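# Place the metal bar on the rack's top arms

## Task

Carry the metal bar to the highest pair of arms on the wall rack and set it so it lies across both of those rack arms, supported by the rack alone rather than by the robot. Then open the gripper(s) and pull the robot away from it.

## Robot and tools

Robot: two arms, left_arm and right_arm. left_arm is mounted on the +y side. The names say nothing about which side of a picture an arm appears on.

World frame: origin on the table surface midway between the arms, +x reaching out over the table, +z up. Each result's state line (left_arm: ... | right_arm: ...) gives each gripper's end_effector_position in metres and end_effector_quat_wxyz in this frame. The printed position can be somewhat wrong, more so when the arm is stretched far. The reported point sits between the finger pads, about 1 cm back from the tips. In a gripper's own axes the fingers point along +z and close along y.

execute_actions(actions): actions is a list of actions. Each action is a table of at most 15 rows, one row per 1/30 s control step. If a table has fewer than 15 rows, its last row is repeated to fill 15 steps. An empty list only returns the current state and images. Every row has 14 numbers in [-1, 1], always for both arms: left_arm dx, dy, dz, rx, ry, rz, opening, then right_arm dx, dy, dz, rx, ry, rz, opening. dx..rz are an offset, not a pose: they are given in that gripper's own axes, measured from the gripper's pose at the start of the action (for the first action in a call, from the last reported pose). Rows do not add up; each is relative to that same start. Scale: 1.0 equals 0.6 m of travel or 180 degrees of turn. rx, ry, rz form a single rotation vector. opening is absolute: +1 fully open (0.093 m gap), -1 closed.

Each step, the commanded pose is clipped to within 70 mm and 16 degrees of the measured pose, and damped inverse kinematics chases it, favouring position over orientation. Large offsets therefore need several actions; after an action the arm travels at most to its last clipped pose. Joint friction can leave the gripper up to about 31 mm short, and offsets smaller than that may not move it at all. Elbows never quite straighten. Joint ranges (rad, base to gripper): waist -2.618 to 3.054, shoulder 0.000 to 3.142, elbow 0.000 to 3.142, wrist pitch -1.571 to 1.571, wrist yaw -1.571 to 1.571, wrist roll -2.094 to 2.094.

move(target, speed, blocking): target is one row of 14 numbers laid out exactly as above, an offset in each gripper's own axes from the pose in the latest result that shows one; opening is absolute and is sent when the move begins. Both grippers follow straight lines that finish at the same moment, lasting 0.5 to 10 s (cut off at 10 s if longer). speed is the top path speed in m/s, 0.002 to 0.5, default 0.25; rotation is capped at twice that in rad/s. Paths ignore obstacles and the other arm, and the real gripper may lag, wander or overshoot the speed, especially near full reach. Faster contact hits harder; aiming further past a contact presses harder. With blocking=false the result returns after 0.5 s while the arm keeps going; use wait(0) to check, and until it has ended only wait or stop are accepted. The result adds a move: line giving how it ended (done, off_target, moving, held, fault), which limits acted (paced = pose clipped; held = some steps blocked by a check, after which the arm may speed up), and each gripper's remaining distance to its target.

wait(seconds): 0 to 10; the robot keeps its last command, a running move continues, and it returns early when that move ends. stop(): brakes a running move; it needs stopping distance, more when fast; fingers keep moving. zoom_image(camera, region): enlarges part of a camera's latest image; region is [x0, y0, x1, y1] in pixels from the top-left, at most 504 by 504. Cameras (all 504x504): cam_head_left, cam_head_right, cam_high, cam_low, cam_left_wrist, cam_right_wrist; calibration (K, distortion, T_world_to_cam) is supplied and may be off by a few degrees and millimetres. finished_scene(scene): pass the current scene's number; it cannot be undone and reports whether the task succeeded. Answering with no tool call ends everything.

Result lines: Hand target lines show the pose each arm is currently driven toward. grip_measured is the finger motor position on the opening scale; pads meet near -0.94 and each millimetre of object width adds about 0.0208, with a fixed per-gripper error up to 0.02. Sending a number below the object's width reading squeezes harder, up to roughly 50 to 62 N per pad; keep sending the same closing number to stay gripped. Joint positions end with the gripper gap in metres. Joint torques include offsets and noise. Step readings list positions at some steps; HELD marks steps where an arm's command was held back. pose unreachable means the clearance check altered or blocked that arm's command. FAULT lines report stops.

An arm meant to stay still: in a reply's first call send the offset back to its wanted pose, then zeros, always with its proper opening.

Avoid: dropping the bar or knocking anything off the table, slams, hard pushes, and arms touching or pressing each other. Brief external tugs on held parts or pushes on loose objects can happen. Holding loads heats motors: MOTOR HOT appears at 75 °C, the arm halts for 10 s at 90 °C, and at 100 °C it goes limp and falls. The bar must end resting on both top rack arms on its own, with grippers open and withdrawn.

Each tool is called after "Emit:" as name(argument=value, ...) on one line, values as JSON.

## Session

Emit:
execute_actions(actions=[])

Scene clock: 0.00 s.
left_arm: end_effector_position=(+0.3370, +0.3143, +0.4021) grip_measured=+1.000 end_effector_quat_wxyz=(+0.704, +0.009, +0.710, -0.013) | right_arm: end_effector_position=(+0.3847, -0.3645, +0.3884) grip_measured=+1.000 end_effector_quat_wxyz=(+0.695, -0.008, +0.719, +0.004)
Joint positions: left_arm=[ 0.005  1.053  1.059 -0.014  0.009 -0.005  0.093] | right_arm=[ 0.005  1.063  1.033 -0.005  0.013 -0.005  0.093]
Joint velocities: left_arm=[ 0.007  0.017  0.007 -0.022 -0.051 -0.007  0.   ] | right_arm=[ 0.012 -0.007 -0.017  0.11   0.007 -0.051  0.   ]
Joint torques (N m, as the arm reports them, + toward a larger angle): no reading
Motor temperatures (°C, as the motors report them): left_arm=[23 24 20 23 22 23] | right_arm=[21 20 21 24 21 22]
Hand target (left_arm): +0.337, +0.314, +0.402; +0.704, +0.009, +0.710, -0.013
Hand target (right_arm): +0.385, -0.364, +0.388; +0.695, -0.008, +0.719, +0.004

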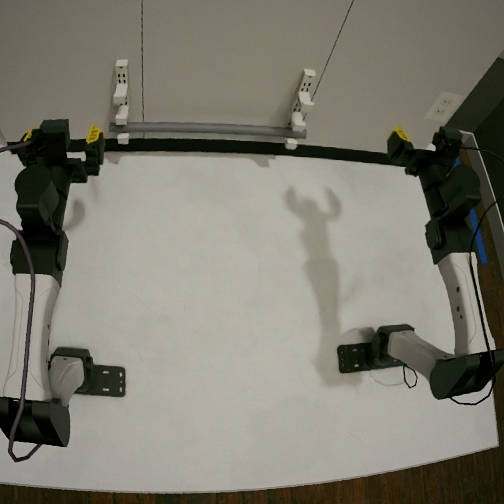

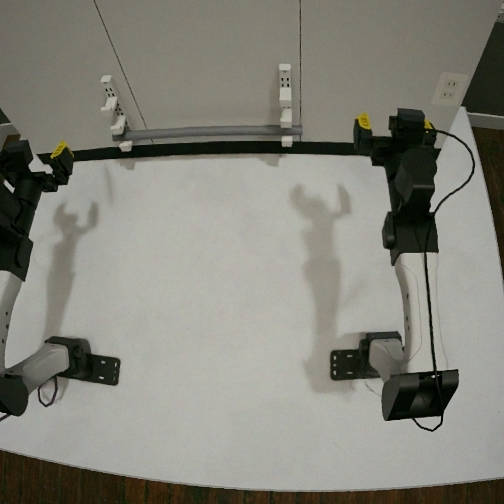

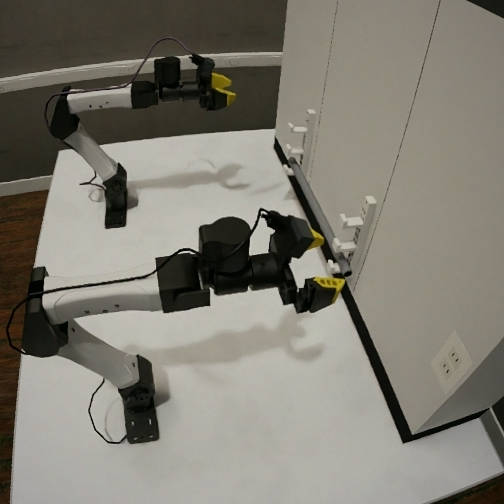

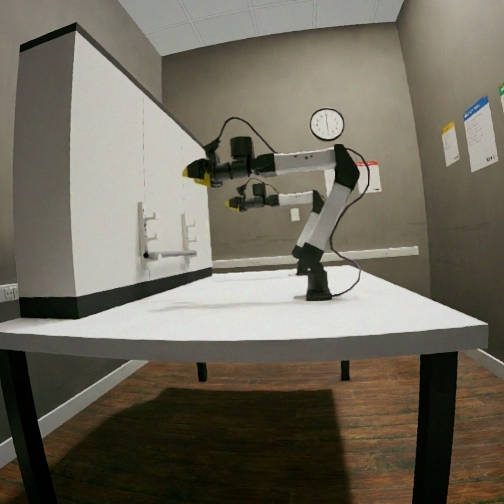

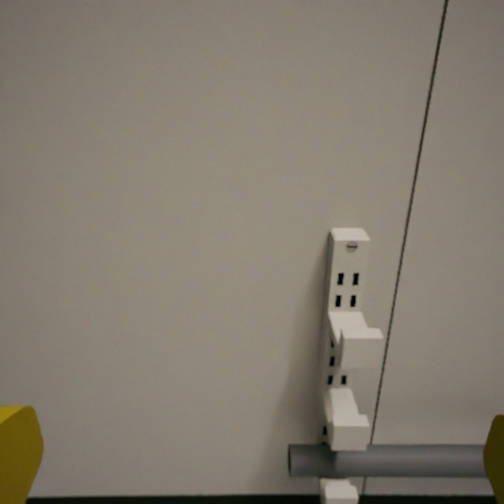

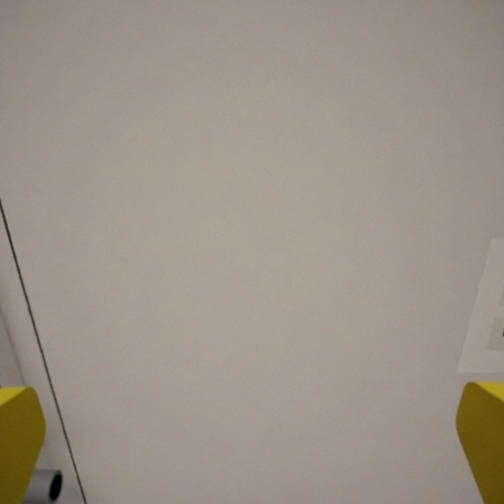

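Emit:
move(target=[0.41,-0.24,0.17,0,0,0.5,0.5,0.385,0.42,0.09,0,0,-0.5,0.5], speed=0.4)

Emit:
zoom_image(camera="cam_low", region=[120,180,260,300])

Scene clock: 7.83 s.
left_arm: end_effector_position=(+0.4326, +0.1710, +0.1481) grip_measured=+0.503 end_effector_quat_wxyz=(+0.499, +0.516, +0.501, +0.483) | right_arm: end_effector_position=(+0.4208, -0.1198, +0.1510) grip_measured=+0.502 end_effector_quat_wxyz=(-0.482, +0.526, -0.497, +0.494)
Joint positions: left_arm=[-0.425  1.936  0.759  1.139 -0.421  1.553  0.069] | right_arm=[ 0.766  1.954  0.834  1.054  0.774 -1.565  0.069]
Joint velocities: left_arm=[ 0.002  0.002 -0.012  0.066  0.037 -0.007  0.   ] | right_arm=[-0.022  0.002 -0.012 -0.037 -0.007 -0.037  0.001]
Joint torques (N m, as the arm reports them, + toward a larger angle): left_arm=[-0.34 -6.81  6.85  2.38 -0.22  0.01] | right_arm=[ 0.41 -9.2   8.4   1.92  0.16 -0.05]
Motor temperatures (°C, as the motors report them): left_arm=[23 24 21 26 22 23] | right_arm=[21 20 22 26 21 22]
Hand target (left_arm): +0.437, +0.167, +0.154; +0.506, +0.509, +0.495, +0.490
Hand target (right_arm): +0.424, -0.113, +0.158; -0.491, +0.518, -0.494, +0.497
Off the commanded pose (left_arm): 0.009 m, 2 deg.
Off the commanded pose (right_arm): 0.009 m, 2 deg.
move: done
camera_calibration (this result's frames):
cam_left_wrist: T_world_to_cam=[[-0.0196635, -0.00278615, -0.999803, 0.162079], [-0.381604, 0.924313, 0.00492937, 0.0454249], [0.924117, 0.381626, -0.0192384, -0.384827], [0, 0, 0, 1]] pos_world=[0.376146, 0.105324, 0.154419]
cam_right_wrist: T_world_to_cam=[[0.0244871, 0.0296912, 0.999259, -0.160668], [-0.425004, -0.904423, 0.0372881, 0.101979], [0.90486, -0.425602, -0.00952783, -0.346106], [0, 0, 0, 1]] pos_world=[0.360454, -0.0503005, 0.153449]

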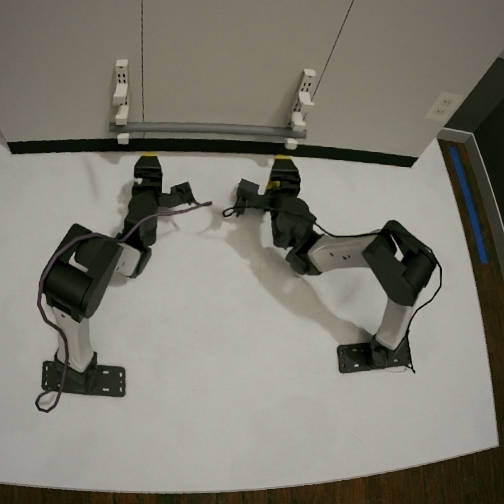

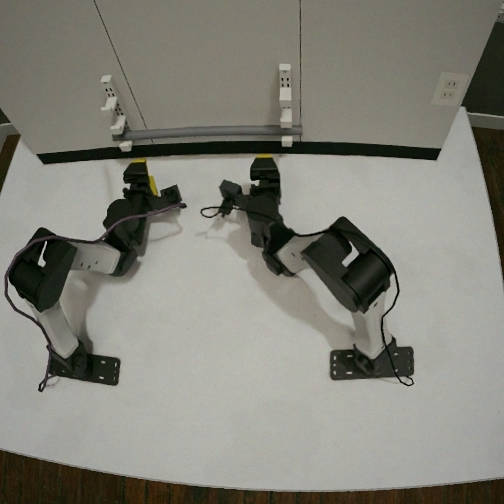

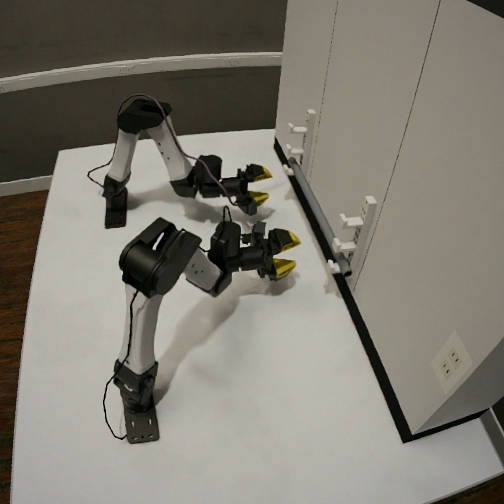

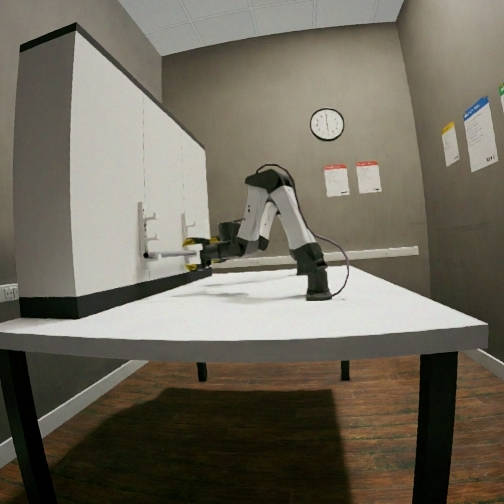

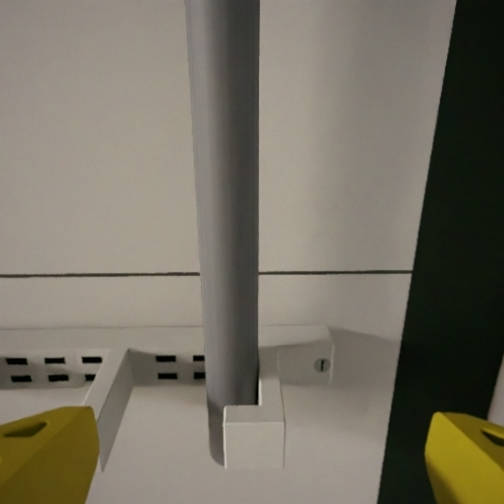

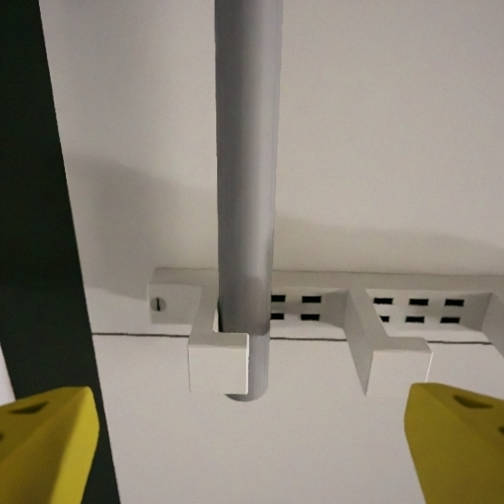

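Region (120, 180, 260, 300) of cam_low's 504x504 image, scaled by 3.600, with more detail than that image has; it fills the top 432 rows of this view, and the rest is white.

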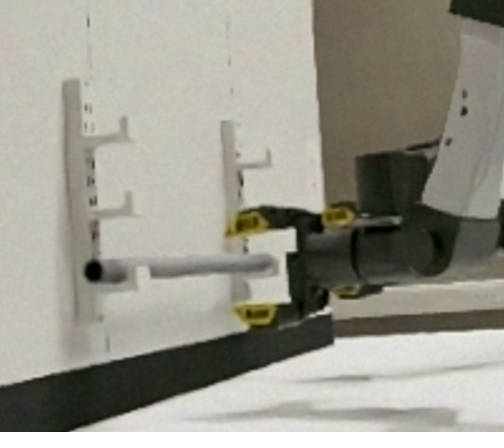

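Emit:
move(target=[0,0.034,0.18,0,0,0,0.5,-0.03,-0.008,0.178,0,0,0,0.5], speed=0.15)

Scene clock: 11.23 s.
left_arm: end_effector_position=(+0.5352, +0.1680, +0.1611) grip_measured=+0.503 end_effector_quat_wxyz=(+0.495, +0.520, +0.504, +0.480) | right_arm: end_effector_position=(+0.5205, -0.0990, +0.1496) grip_measured=+0.502 end_effector_quat_wxyz=(-0.482, +0.526, -0.499, +0.492)
Joint positions: left_arm=[-0.328  2.154  1.222  0.882 -0.324  1.555  0.069] | right_arm=[ 0.638  2.202  1.257  0.88   0.646 -1.567  0.069]
Joint velocities: left_arm=[ 0.002  0.007 -0.002 -0.022  0.037 -0.007  0.   ] | right_arm=[ 0.002  0.017 -0.002 -0.037 -0.022  0.037  0.001]
Joint torques (N m, as the arm reports them, + toward a larger angle): left_arm=[ 0.61 -9.52  7.94  2.21 -0.11 -0.13] | right_arm=[ -1.17 -12.67   9.01   1.75   0.07  -0.02]
Motor temperatures (°C, as the motors report them): left_arm=[23 25 22 27 22 23] | right_arm=[21 21 23 27 21 22]
Hand target (left_arm): +0.540, +0.169, +0.165; +0.499, +0.516, +0.501, +0.483
Hand target (right_arm): +0.527, -0.098, +0.151; -0.482, +0.526, -0.499, +0.492
Off the commanded pose (left_arm): 0.007 m, 1 deg.
Off the commanded pose (right_arm): 0.007 m, 0 deg.
move: done
camera_calibration (this result's frames):
cam_left_wrist: T_world_to_cam=[[-0.0324896, -0.0000361321, -0.999472, 0.183433], [-0.382211, 0.923992, 0.012391, 0.0865105], [0.923504, 0.382412, -0.0300339, -0.476363], [0, 0, 0, 1]] pos_world=[0.478948, 0.102238, 0.167957]
cam_right_wrist: T_world_to_cam=[[0.0291787, 0.0249435, 0.999263, -0.165207], [-0.424981, -0.904526, 0.0349882, 0.163524], [0.904732, -0.425688, -0.0157924, -0.426474], [0, 0, 0, 1]] pos_world=[0.46016, -0.0295127, 0.152628]

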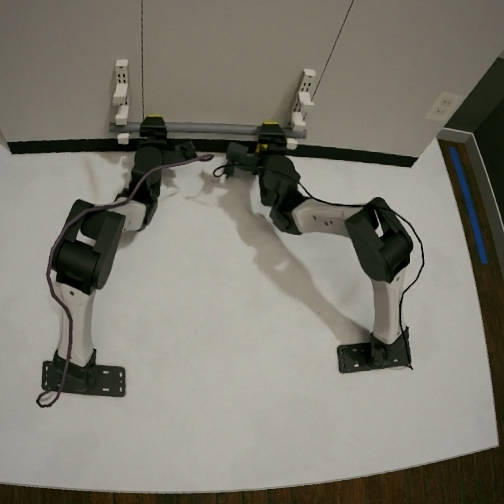

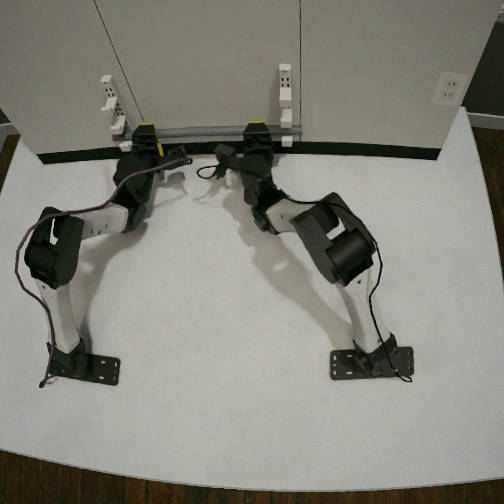

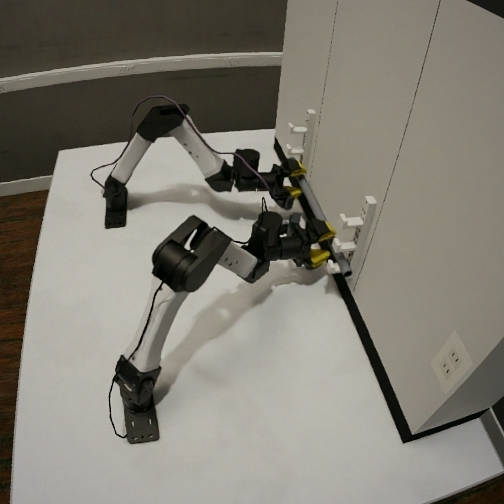

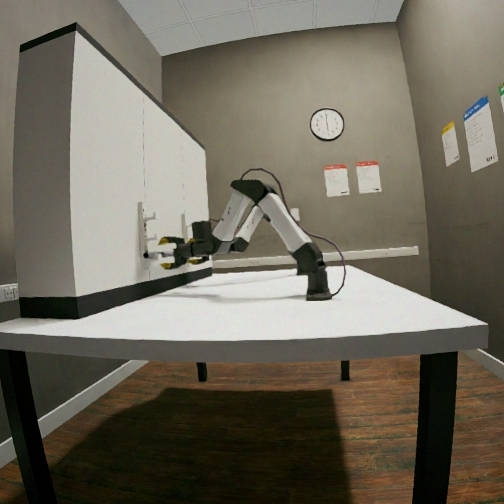

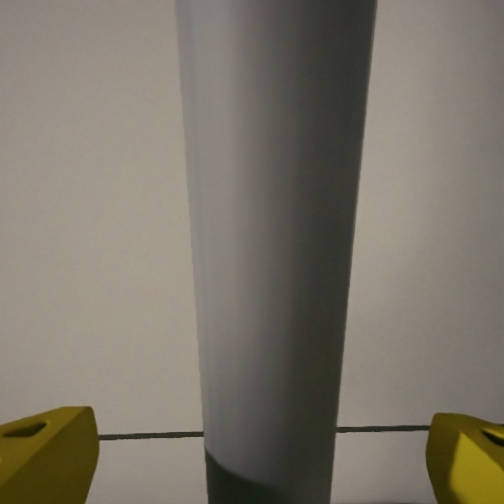

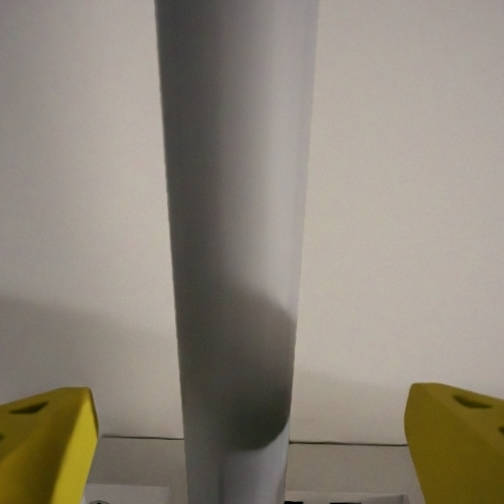

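Emit:
execute_actions(actions=[[[0,0.004,0.022,0,0,0,0.3,0,0,0.04,0,0,0,0.3]],[[0,0.004,0,0,0,0,-0.7,0,0,0,0,0,0,-0.7]],[[0,0.004,0,0,0,0,-0.7,0,0,0,0,0,0,-0.7]]])

Emit:
move(target=[0,0.055,0,0,0,0,-0.7,0,-0.055,0,0,0,0,-0.7], speed=0.06)

Emit:
zoom_image(camera="cam_low", region=[120,180,260,300])

Scene clock: 14.60 s.
left_arm: end_effector_position=(+0.5424, +0.1649, +0.1594) grip_measured=-0.608 end_effector_quat_wxyz=(+0.493, +0.523, +0.506, +0.477) | right_arm: end_effector_position=(+0.5377, -0.0991, +0.1458) grip_measured=-0.618 end_effector_quat_wxyz=(-0.482, +0.526, -0.503, +0.488)
Joint positions: left_arm=[-0.328  2.175  1.264  0.85  -0.322  1.551  0.016] | right_arm=[ 0.615  2.247  1.329  0.844  0.623 -1.556  0.016]
Joint velocities: left_arm=[-0.022 -0.007 -0.002 -0.051 -0.007  0.007  0.   ] | right_arm=[-0.007  0.007  0.012 -0.037  0.007 -0.051  0.   ]
Joint torques (N m, as the arm reports them, + toward a larger angle): left_arm=[  0.03 -11.01   6.4    2.13  -0.14  -0.16] | right_arm=[ -0.26 -14.53   6.87   1.9    0.07   0.01]
Motor temperatures (°C, as the motors report them): left_arm=[23 26 22 28 22 23] | right_arm=[21 23 24 27 21 22]
Hand target (left_arm): +0.543, +0.165, +0.162; +0.493, +0.523, +0.506, +0.477
Hand target (right_arm): +0.538, -0.099, +0.146; -0.482, +0.526, -0.503, +0.488
Off the commanded pose (left_arm): 0.002 m, 0 deg.
Off the commanded pose (right_arm): 0.000 m, 0 deg.
Step readings (end_effector_position; steps 1 to 15: 1st action; 16 to 30: 2nd action; 31 to 45: 3rd action):
0: left_arm (+0.5352, +0.1679, +0.1609) | right_arm (+0.5205, -0.0990, +0.1494)
1: left_arm (+0.5363, +0.1676, +0.1608) | right_arm (+0.5223, -0.0983, +0.1495)
2: left_arm (+0.5386, +0.1666, +0.1616) | right_arm (+0.5262, -0.0967, +0.1505)
4: left_arm (+0.5415, +0.1654, +0.1620) | right_arm (+0.5329, -0.0965, +0.1508)
8: left_arm (+0.5425, +0.1648, +0.1608) | right_arm (+0.5376, -0.0995, +0.1487)
15: left_arm (+0.5424, +0.1649, +0.1592) | right_arm (+0.5378, -0.0990, +0.1471)
16: left_arm (+0.5424, +0.1649, +0.1589) | right_arm (+0.5378, -0.0990, +0.1471)
17: left_arm (+0.5424, +0.1649, +0.1587) | right_arm (+0.5378, -0.0990, +0.1471)
19: left_arm (+0.5424, +0.1649, +0.1591) | right_arm (+0.5378, -0.0990, +0.1464)
23: left_arm (+0.5424, +0.1649, +0.1594) | right_arm (+0.5377, -0.0991, +0.1459)
30: left_arm (+0.5424, +0.1649, +0.1594) | right_arm (+0.5377, -0.0991, +0.1459)
31: left_arm (+0.5424, +0.1649, +0.1594) | right_arm (+0.5377, -0.0991, +0.1459)
32: left_arm (+0.5424, +0.1649, +0.1594) | right_arm (+0.5377, -0.0991, +0.1458)
34: left_arm (+0.5424, +0.1649, +0.1594) | right_arm (+0.5377, -0.0991, +0.1458)
38: left_arm (+0.5424, +0.1649, +0.1594) | right_arm (+0.5377, -0.0991, +0.1458)
45: end_effector_position above
camera_calibration (this result's frames):
cam_left_wrist: T_world_to_cam=[[-0.0433887, -0.00028173, -0.999058, 0.187814], [-0.380149, 0.924783, 0.0162489, 0.0902651], [0.923907, 0.380496, -0.0402322, -0.480185], [0, 0, 0, 1]] pos_world=[0.48611, 0.0992857, 0.166851]
cam_right_wrist: T_world_to_cam=[[0.03702, 0.016934, 0.999171, -0.166907], [-0.425715, -0.904323, 0.0310995, 0.171931], [0.9041, -0.426513, -0.0262689, -0.44036], [0, 0, 0, 1]] pos_world=[0.477502, -0.0295123, 0.149854]

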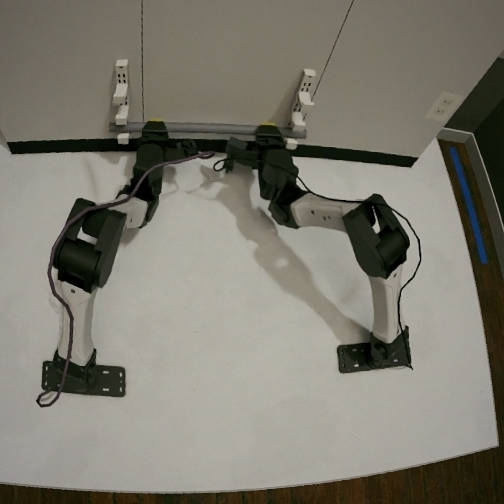

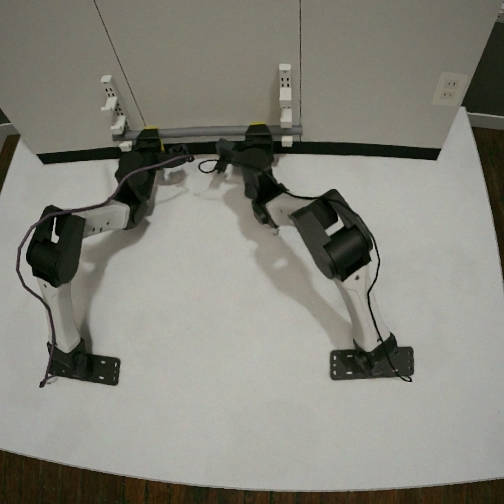

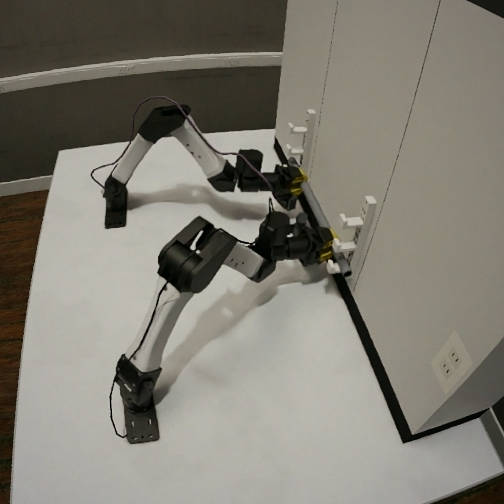

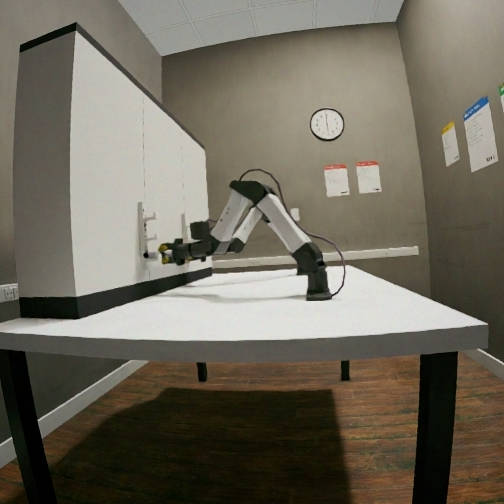

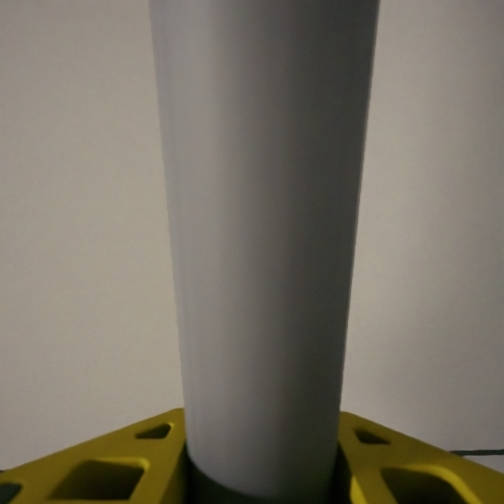

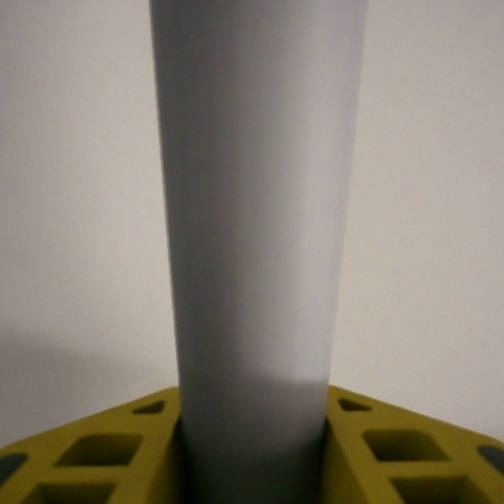

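Scene clock: 15.47 s.
left_arm: end_effector_position=(+0.5402, +0.1646, +0.1596) grip_measured=-0.608 end_effector_quat_wxyz=(+0.477, +0.540, +0.519, +0.460) | right_arm: end_effector_position=(+0.5348, -0.0998, +0.1457) grip_measured=-0.618 end_effector_quat_wxyz=(-0.468, +0.542, -0.514, +0.473)
Joint positions: left_arm=[-0.328  2.137  1.275  0.734 -0.316  1.532  0.016] | right_arm=[ 0.615  2.208  1.329  0.737  0.614 -1.522  0.016]
Joint velocities: left_arm=[-0.007 -0.012 -0.017 -0.051  0.037 -0.007  0.   ] | right_arm=[-0.007  0.007  0.007 -0.022 -0.037 -0.066 -0.001]
Joint torques (N m, as the arm reports them, + toward a larger angle): left_arm=[  0.13 -12.86   8.44   2.28  -0.23   0.08] | right_arm=[ -0.27 -17.28   9.57   1.96   0.17  -0.28]
Motor temperatures (°C, as the motors report them): left_arm=[23 27 23 28 22 23] | right_arm=[21 23 24 28 21 22]
Hand target (left_arm): +0.543, +0.165, +0.192; +0.493, +0.523, +0.506, +0.477
Hand target (right_arm): +0.538, -0.099, +0.178; -0.482, +0.526, -0.504, +0.488
Off the commanded pose (left_arm): 0.033 m, 4 deg.
Off the commanded pose (right_arm): 0.033 m, 3 deg.
move: off_target (left_arm, right_arm)
camera_calibration (this result's frames):
cam_left_wrist: T_world_to_cam=[[-0.105578, 0.00372502, -0.994404, 0.220149], [-0.37387, 0.926476, 0.0431651, 0.0817202], [0.921452, 0.376335, -0.0964228, -0.467047], [0, 0, 0, 1]] pos_world=[0.484157, 0.0992345, 0.170356]
cam_right_wrist: T_world_to_cam=[[0.0921222, 0.0230349, 0.995481, -0.195008], [-0.417987, -0.906492, 0.0596564, 0.161493], [0.90377, -0.421594, -0.0738797, -0.430363], [0, 0, 0, 1]] pos_world=[0.474416, -0.0305542, 0.152698]

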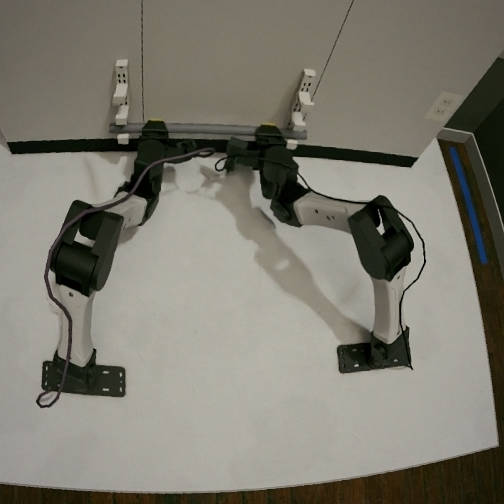

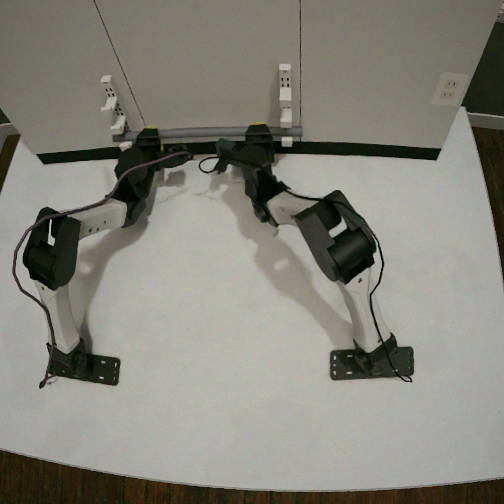

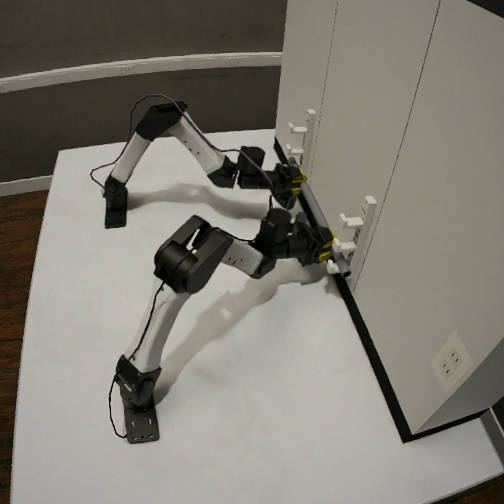

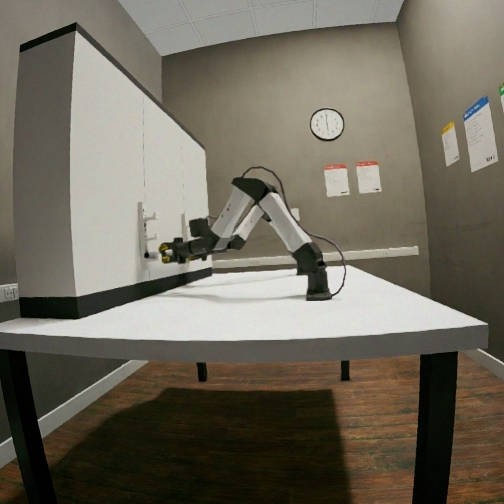

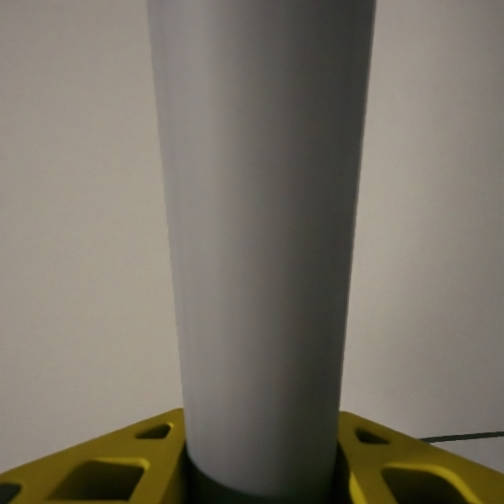

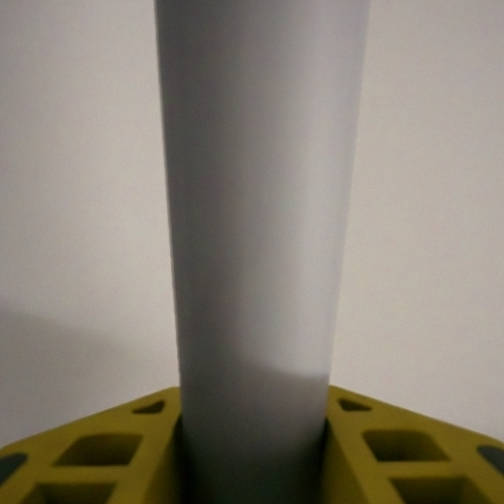

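Region (120, 180, 260, 300) of cam_low's 504x504 image, scaled by 3.600, with more detail than that image has; it fills the top 432 rows of this view, and the rest is white.

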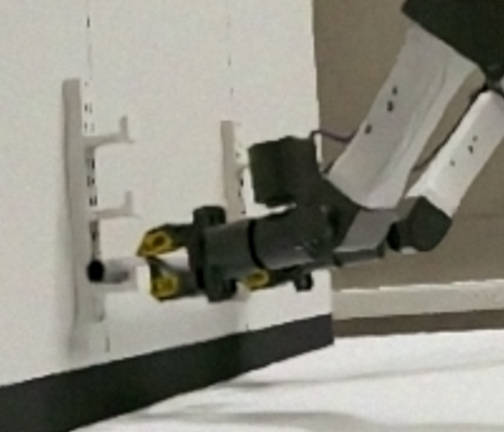

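Emit:
execute_actions(actions=[[[0,0.06,0,-0.022,0,0,-0.7,0,-0.06,0,0.022,0,0,-0.7],[0,0.07,0,-0.026,0,0,-0.7,0,-0.07,0,0.026,0,0,-0.7],[0,0.08,0,-0.03,0,0,-0.7,0,-0.08,0,0.03,0,0,-0.7],[0,0.09,-0.01,-0.034,0,0,-0.7,0,-0.09,-0.01,0.034,0,0,-0.7],[0,0.1,-0.01,-0.038,0,0,-0.7,0,-0.1,-0.01,0.038,0,0,-0.7],[0,0.11,-0.01,-0.04,0,0,-0.7,0,-0.11,-0.01,0.04,0,0,-0.7]]])

Emit:
wait(seconds=0.5)

Scene clock: 18.07 s.
left_arm: end_effector_position=(+0.5372, +0.1637, +0.1751) grip_measured=-0.608 end_effector_quat_wxyz=(+0.482, +0.538, +0.517, +0.460) | right_arm: end_effector_position=(+0.5332, -0.1008, +0.1629) grip_measured=-0.618 end_effector_quat_wxyz=(-0.470, +0.541, -0.507, +0.479)
Joint positions: left_arm=[-0.33   2.099  1.275  0.705 -0.312  1.531  0.016] | right_arm=[ 0.615  2.171  1.329  0.72   0.613 -1.542  0.016]
Joint velocities: left_arm=[-0.007  0.022 -0.002  0.007 -0.022 -0.007  0.001] | right_arm=[ 0.007 -0.017  0.012 -0.051 -0.007 -0.022  0.   ]
Joint torques (N m, as the arm reports them, + toward a larger angle): left_arm=[  0.19 -13.43   9.12   2.69  -0.22   0.38] | right_arm=[ -0.17 -17.99   9.38   2.4    0.2   -0.48]
Motor temperatures (°C, as the motors report them): left_arm=[23 28 23 28 22 23] | right_arm=[21 25 24 28 21 22]
Hand target (left_arm): +0.539, +0.165, +0.226; +0.510, +0.508, +0.490, +0.492
Hand target (right_arm): +0.534, -0.100, +0.211; -0.499, +0.511, -0.486, +0.504
Off the commanded pose (left_arm): 0.051 m, 7 deg.
Off the commanded pose (right_arm): 0.049 m, 6 deg.
Step readings (end_effector_position):
0: left_arm (+0.5402, +0.1646, +0.1597) | right_arm (+0.5347, -0.0998, +0.1456)
1: left_arm (+0.5402, +0.1646, +0.1597) | right_arm (+0.5347, -0.0998, +0.1456)
2: left_arm (+0.5402, +0.1645, +0.1602) | right_arm (+0.5347, -0.0998, +0.1463)
4: left_arm (+0.5398, +0.1644, +0.1613) | right_arm (+0.5345, -0.0999, +0.1474)
8: left_arm (+0.5382, +0.1641, +0.1671) | right_arm (+0.5337, -0.1005, +0.1541)
15: end_effector_position above
camera_calibration (this result's frames):
cam_left_wrist: T_world_to_cam=[[-0.0968707, -0.000547021, -0.995297, 0.231364], [-0.369053, 0.928733, 0.0354089, 0.0791679], [0.924346, 0.370748, -0.0901689, -0.464152], [0, 0, 0, 1]] pos_world=[0.480667, 0.098684, 0.18562]
cam_right_wrist: T_world_to_cam=[[0.0761065, 0.0320289, 0.996585, -0.20269], [-0.416265, -0.907199, 0.0609451, 0.157655], [0.906053, -0.419482, -0.0557112, -0.432066], [0, 0, 0, 1]] pos_world=[0.472527, -0.0317276, 0.168319]

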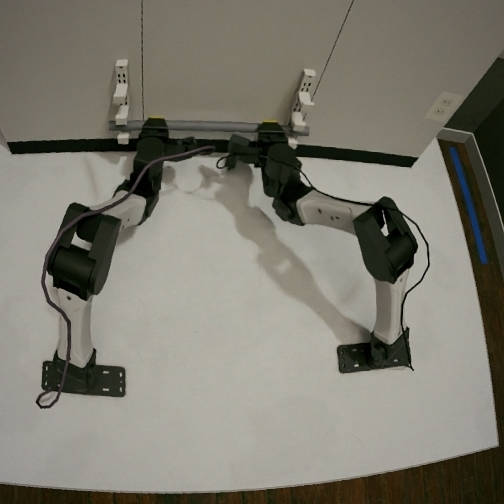

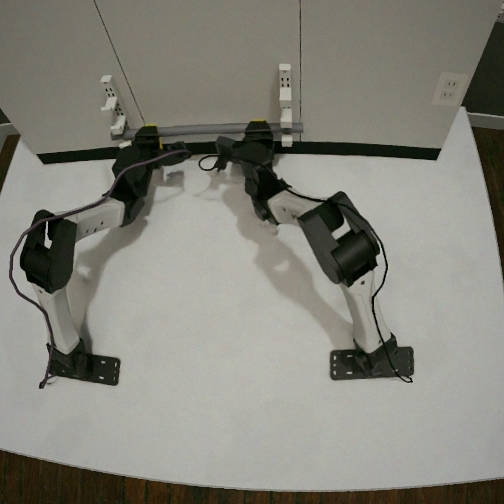

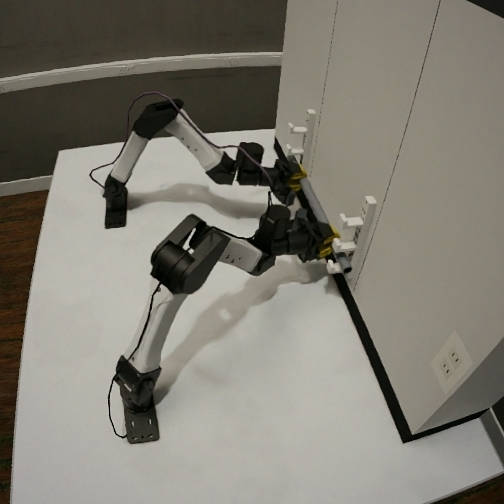

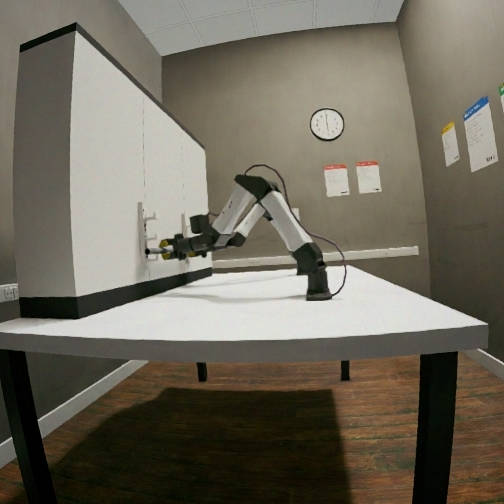

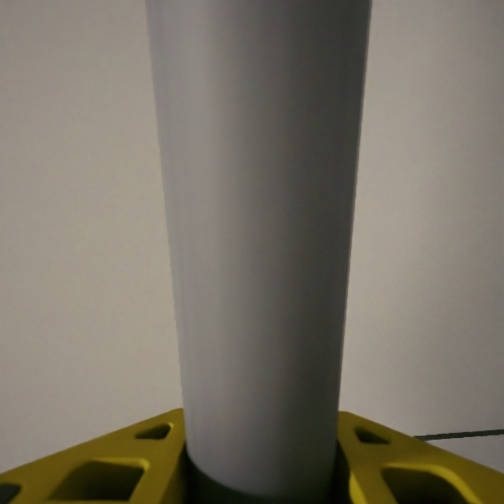

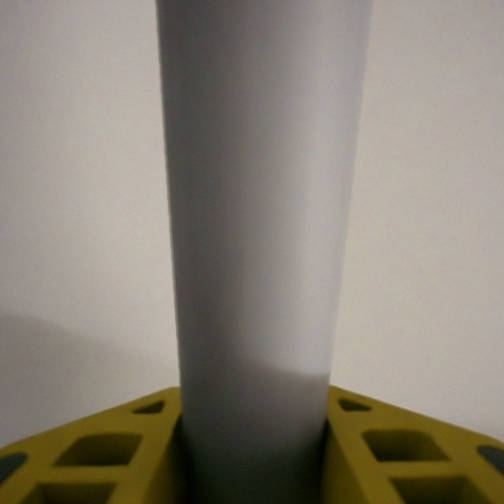

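Scene clock: 18.57 s.
left_arm: end_effector_position=(+0.5371, +0.1638, +0.1744) grip_measured=-0.608 end_effector_quat_wxyz=(+0.481, +0.539, +0.517, +0.460) | right_arm: end_effector_position=(+0.5331, -0.1008, +0.1624) grip_measured=-0.618 end_effector_quat_wxyz=(-0.469, +0.542, -0.507, +0.479)
Joint positions: left_arm=[-0.33   2.099  1.275  0.703 -0.312  1.531  0.016] | right_arm=[ 0.615  2.171  1.329  0.718  0.613 -1.542  0.016]
Joint velocities: left_arm=[ 0.017 -0.012  0.002  0.022 -0.007 -0.081  0.   ] | right_arm=[-0.007  0.002  0.012 -0.037 -0.022  0.007 -0.   ]
Joint torques (N m, as the arm reports them, + toward a larger angle): left_arm=[  0.17 -13.59   9.26   2.73  -0.2    0.35] | right_arm=[  0.03 -18.01   9.42   2.38   0.16  -0.5 ]
Motor temperatures (°C, as the motors report them): left_arm=[23 29 23 29 22 23] | right_arm=[21 26 25 28 21 22]
Hand target (left_arm): +0.539, +0.165, +0.226; +0.510, +0.508, +0.490, +0.492
Hand target (right_arm): +0.534, -0.100, +0.211; -0.499, +0.511, -0.486, +0.504
Off the commanded pose (left_arm): 0.052 m, 7 deg.
Off the commanded pose (right_arm): 0.050 m, 6 deg.
wait: 0.50 s; at rest by 0.17 s
camera_calibration (this result's frames):
cam_left_wrist: T_world_to_cam=[[-0.0993597, 0.00038391, -0.995052, 0.231881], [-0.368962, 0.9287, 0.0372006, 0.0787841], [0.924118, 0.370833, -0.0921337, -0.463702], [0, 0, 0, 1]] pos_world=[0.480624, 0.0987002, 0.18508]
cam_right_wrist: T_world_to_cam=[[0.0779515, 0.0333826, 0.996398, -0.20302], [-0.415806, -0.907274, 0.0629265, 0.157116], [0.906106, -0.419213, -0.0568427, -0.431855], [0, 0, 0, 1]] pos_world=[0.472462, -0.0317148, 0.167854]

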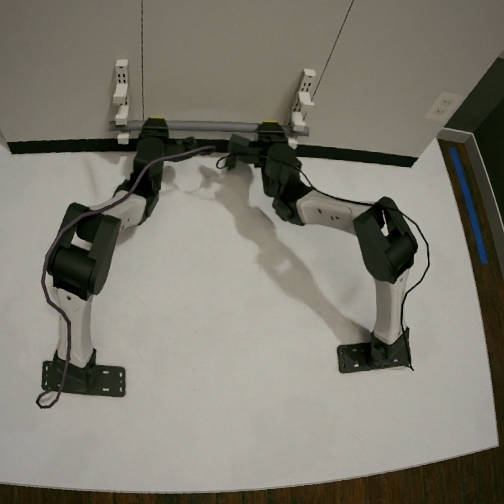

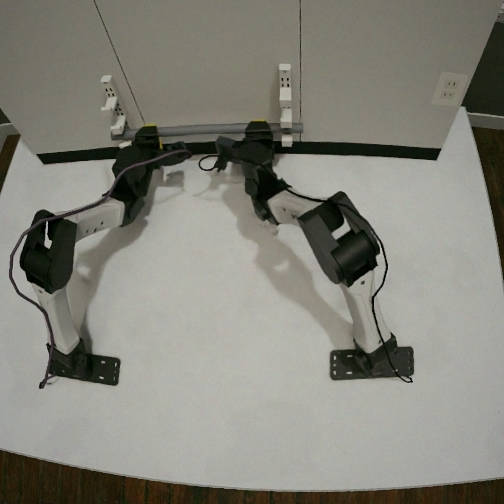

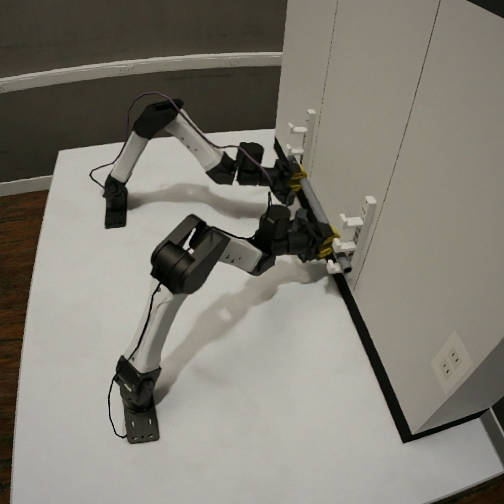

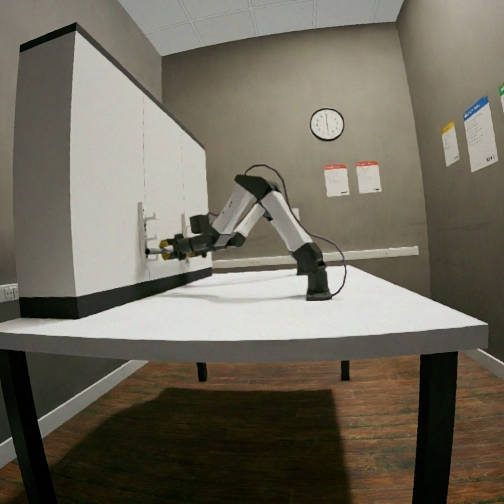

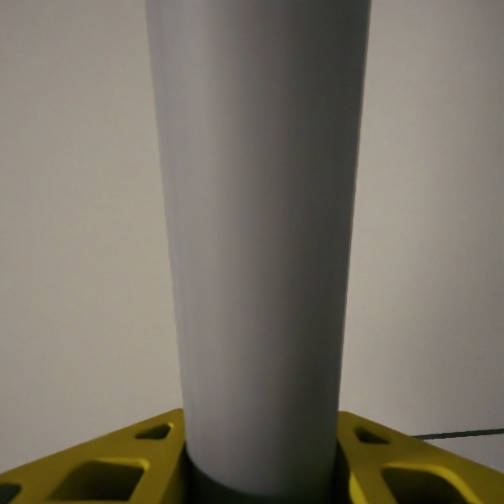

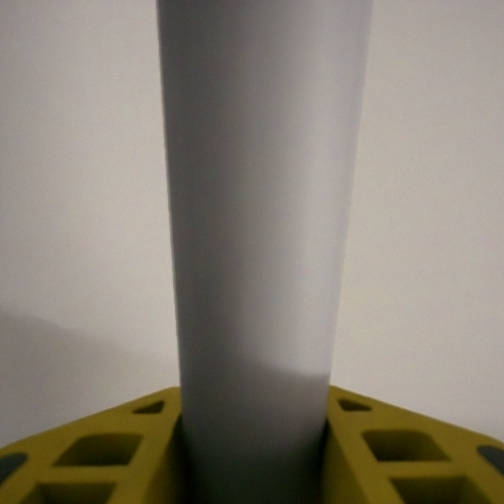

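Bias 0.085. Lift window is +16 to +41 mm.

Emit:
execute_actions(actions=[[[0,0.11,-0.01,-0.04,0,0,-0.7,0,-0.106,-0.01,0.036,0,0,-0.7]],[[0,0.082,-0.05,-0.04,0,0,-0.7,0,-0.08,-0.05,0.036,0,0,-0.7]]])

Scene clock: 20.63 s.
left_arm: end_effector_position=(+0.5119, +0.1642, +0.1961) grip_measured=-0.608 end_effector_quat_wxyz=(+0.487, +0.535, +0.516, +0.459) | right_arm: end_effector_position=(+0.5102, -0.0997, +0.1858) grip_measured=-0.618 end_effector_quat_wxyz=(-0.471, +0.543, -0.501, +0.482)
Joint positions: left_arm=[-0.349  1.982  1.183  0.688 -0.326  1.524  0.016] | right_arm=[ 0.647  2.069  1.26   0.695  0.64  -1.554  0.016]
Joint velocities: left_arm=[ 0.007  0.017 -0.017  0.007 -0.022  0.037 -0.   ] | right_arm=[-0.012 -0.007  0.022 -0.007 -0.022 -0.022  0.   ]
Joint torques (N m, as the arm reports them, + toward a larger angle): left_arm=[ -0.15 -12.89   6.76   2.95  -0.23   0.37] | right_arm=[  0.31 -17.68   6.55   2.56   0.21  -0.6 ]
Motor temperatures (°C, as the motors report them): left_arm=[23 30 24 29 22 23] | right_arm=[21 27 25 29 21 22]
Hand target (left_arm): +0.508, +0.165, +0.239; +0.516, +0.506, +0.488, +0.489
Hand target (right_arm): +0.505, -0.101, +0.226; -0.497, +0.516, -0.479, +0.507
Off the commanded pose (left_arm): 0.043 m, 7 deg.
Off the commanded pose (right_arm): 0.042 m, 6 deg.
Step readings (end_effector_position; steps 1 to 15: 1st action; 16 to 30: 2nd action):
0: left_arm (+0.5371, +0.1638, +0.1744) | right_arm (+0.5331, -0.1008, +0.1624)
1: left_arm (+0.5368, +0.1637, +0.1750) | right_arm (+0.5329, -0.1008, +0.1628)
2: left_arm (+0.5361, +0.1635, +0.1752) | right_arm (+0.5324, -0.1008, +0.1633)
4: left_arm (+0.5351, +0.1634, +0.1792) | right_arm (+0.5315, -0.1009, +0.1676)
8: left_arm (+0.5339, +0.1633, +0.1880) | right_arm (+0.5304, -0.1009, +0.1766)
15: left_arm (+0.5336, +0.1632, +0.1872) | right_arm (+0.5302, -0.1011, +0.1764)
16: left_arm (+0.5314, +0.1630, +0.1877) | right_arm (+0.5284, -0.1008, +0.1771)
17: left_arm (+0.5262, +0.1628, +0.1870) | right_arm (+0.5241, -0.1008, +0.1772)
19: left_arm (+0.5177, +0.1633, +0.1885) | right_arm (+0.5158, -0.1004, +0.1795)
23: left_arm (+0.5129, +0.1643, +0.1968) | right_arm (+0.5105, -0.0995, +0.1859)
30: end_effector_position above
camera_calibration (this result's frames):
cam_left_wrist: T_world_to_cam=[[-0.0898903, -0.00806434, -0.995919, 0.247612], [-0.365618, 0.930417, 0.0254662, 0.0686033], [0.926414, 0.366415, -0.0865839, -0.440122], [0, 0, 0, 1]] pos_world=[0.455076, 0.0994344, 0.206747]
cam_right_wrist: T_world_to_cam=[[0.0673354, 0.0418343, 0.996853, -0.218359], [-0.410422, -0.909512, 0.0658921, 0.143618], [0.909406, -0.413567, -0.0440727, -0.412815], [0, 0, 0, 1]] pos_world=[0.449063, -0.0309694, 0.190015]

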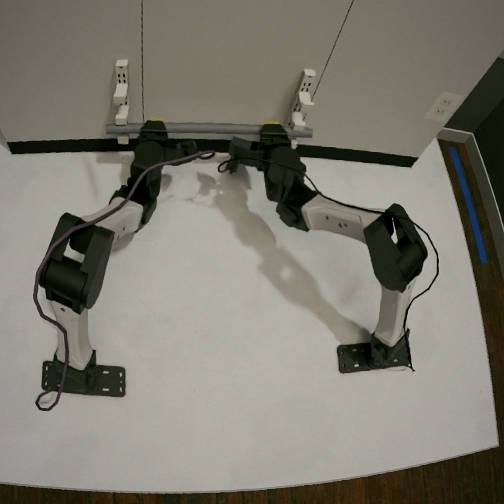

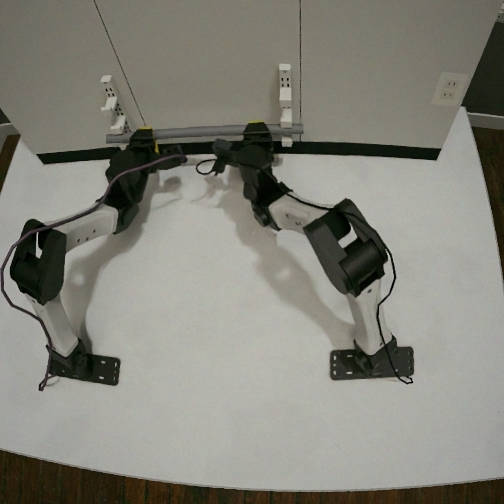

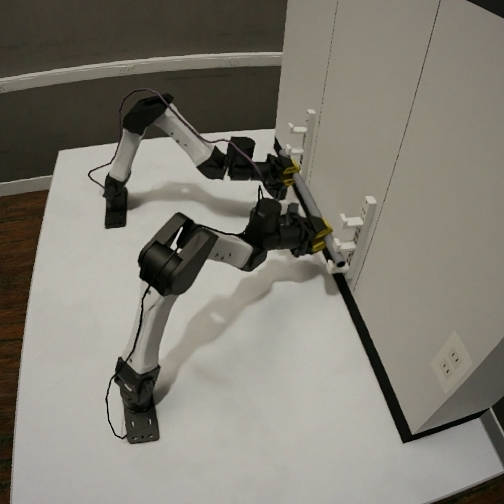

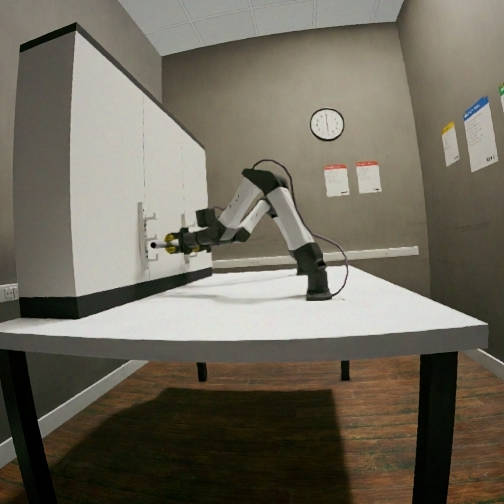

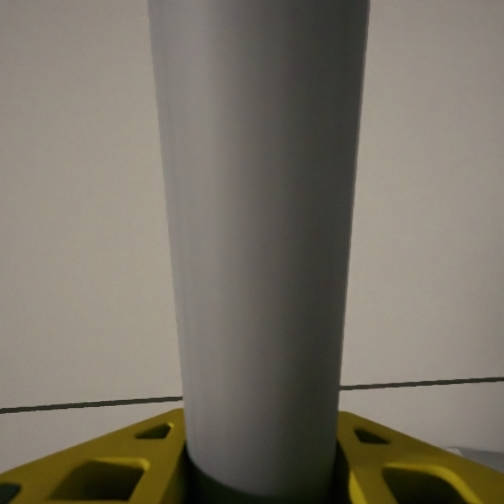

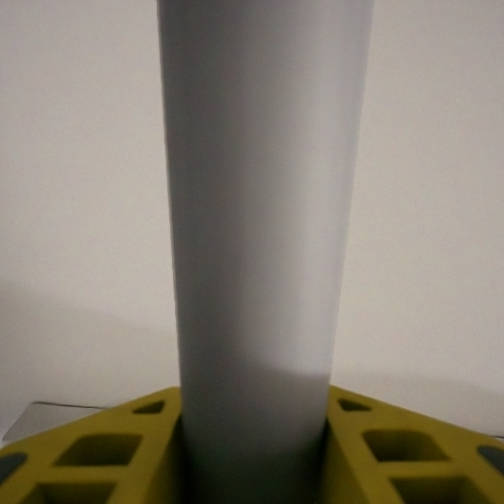

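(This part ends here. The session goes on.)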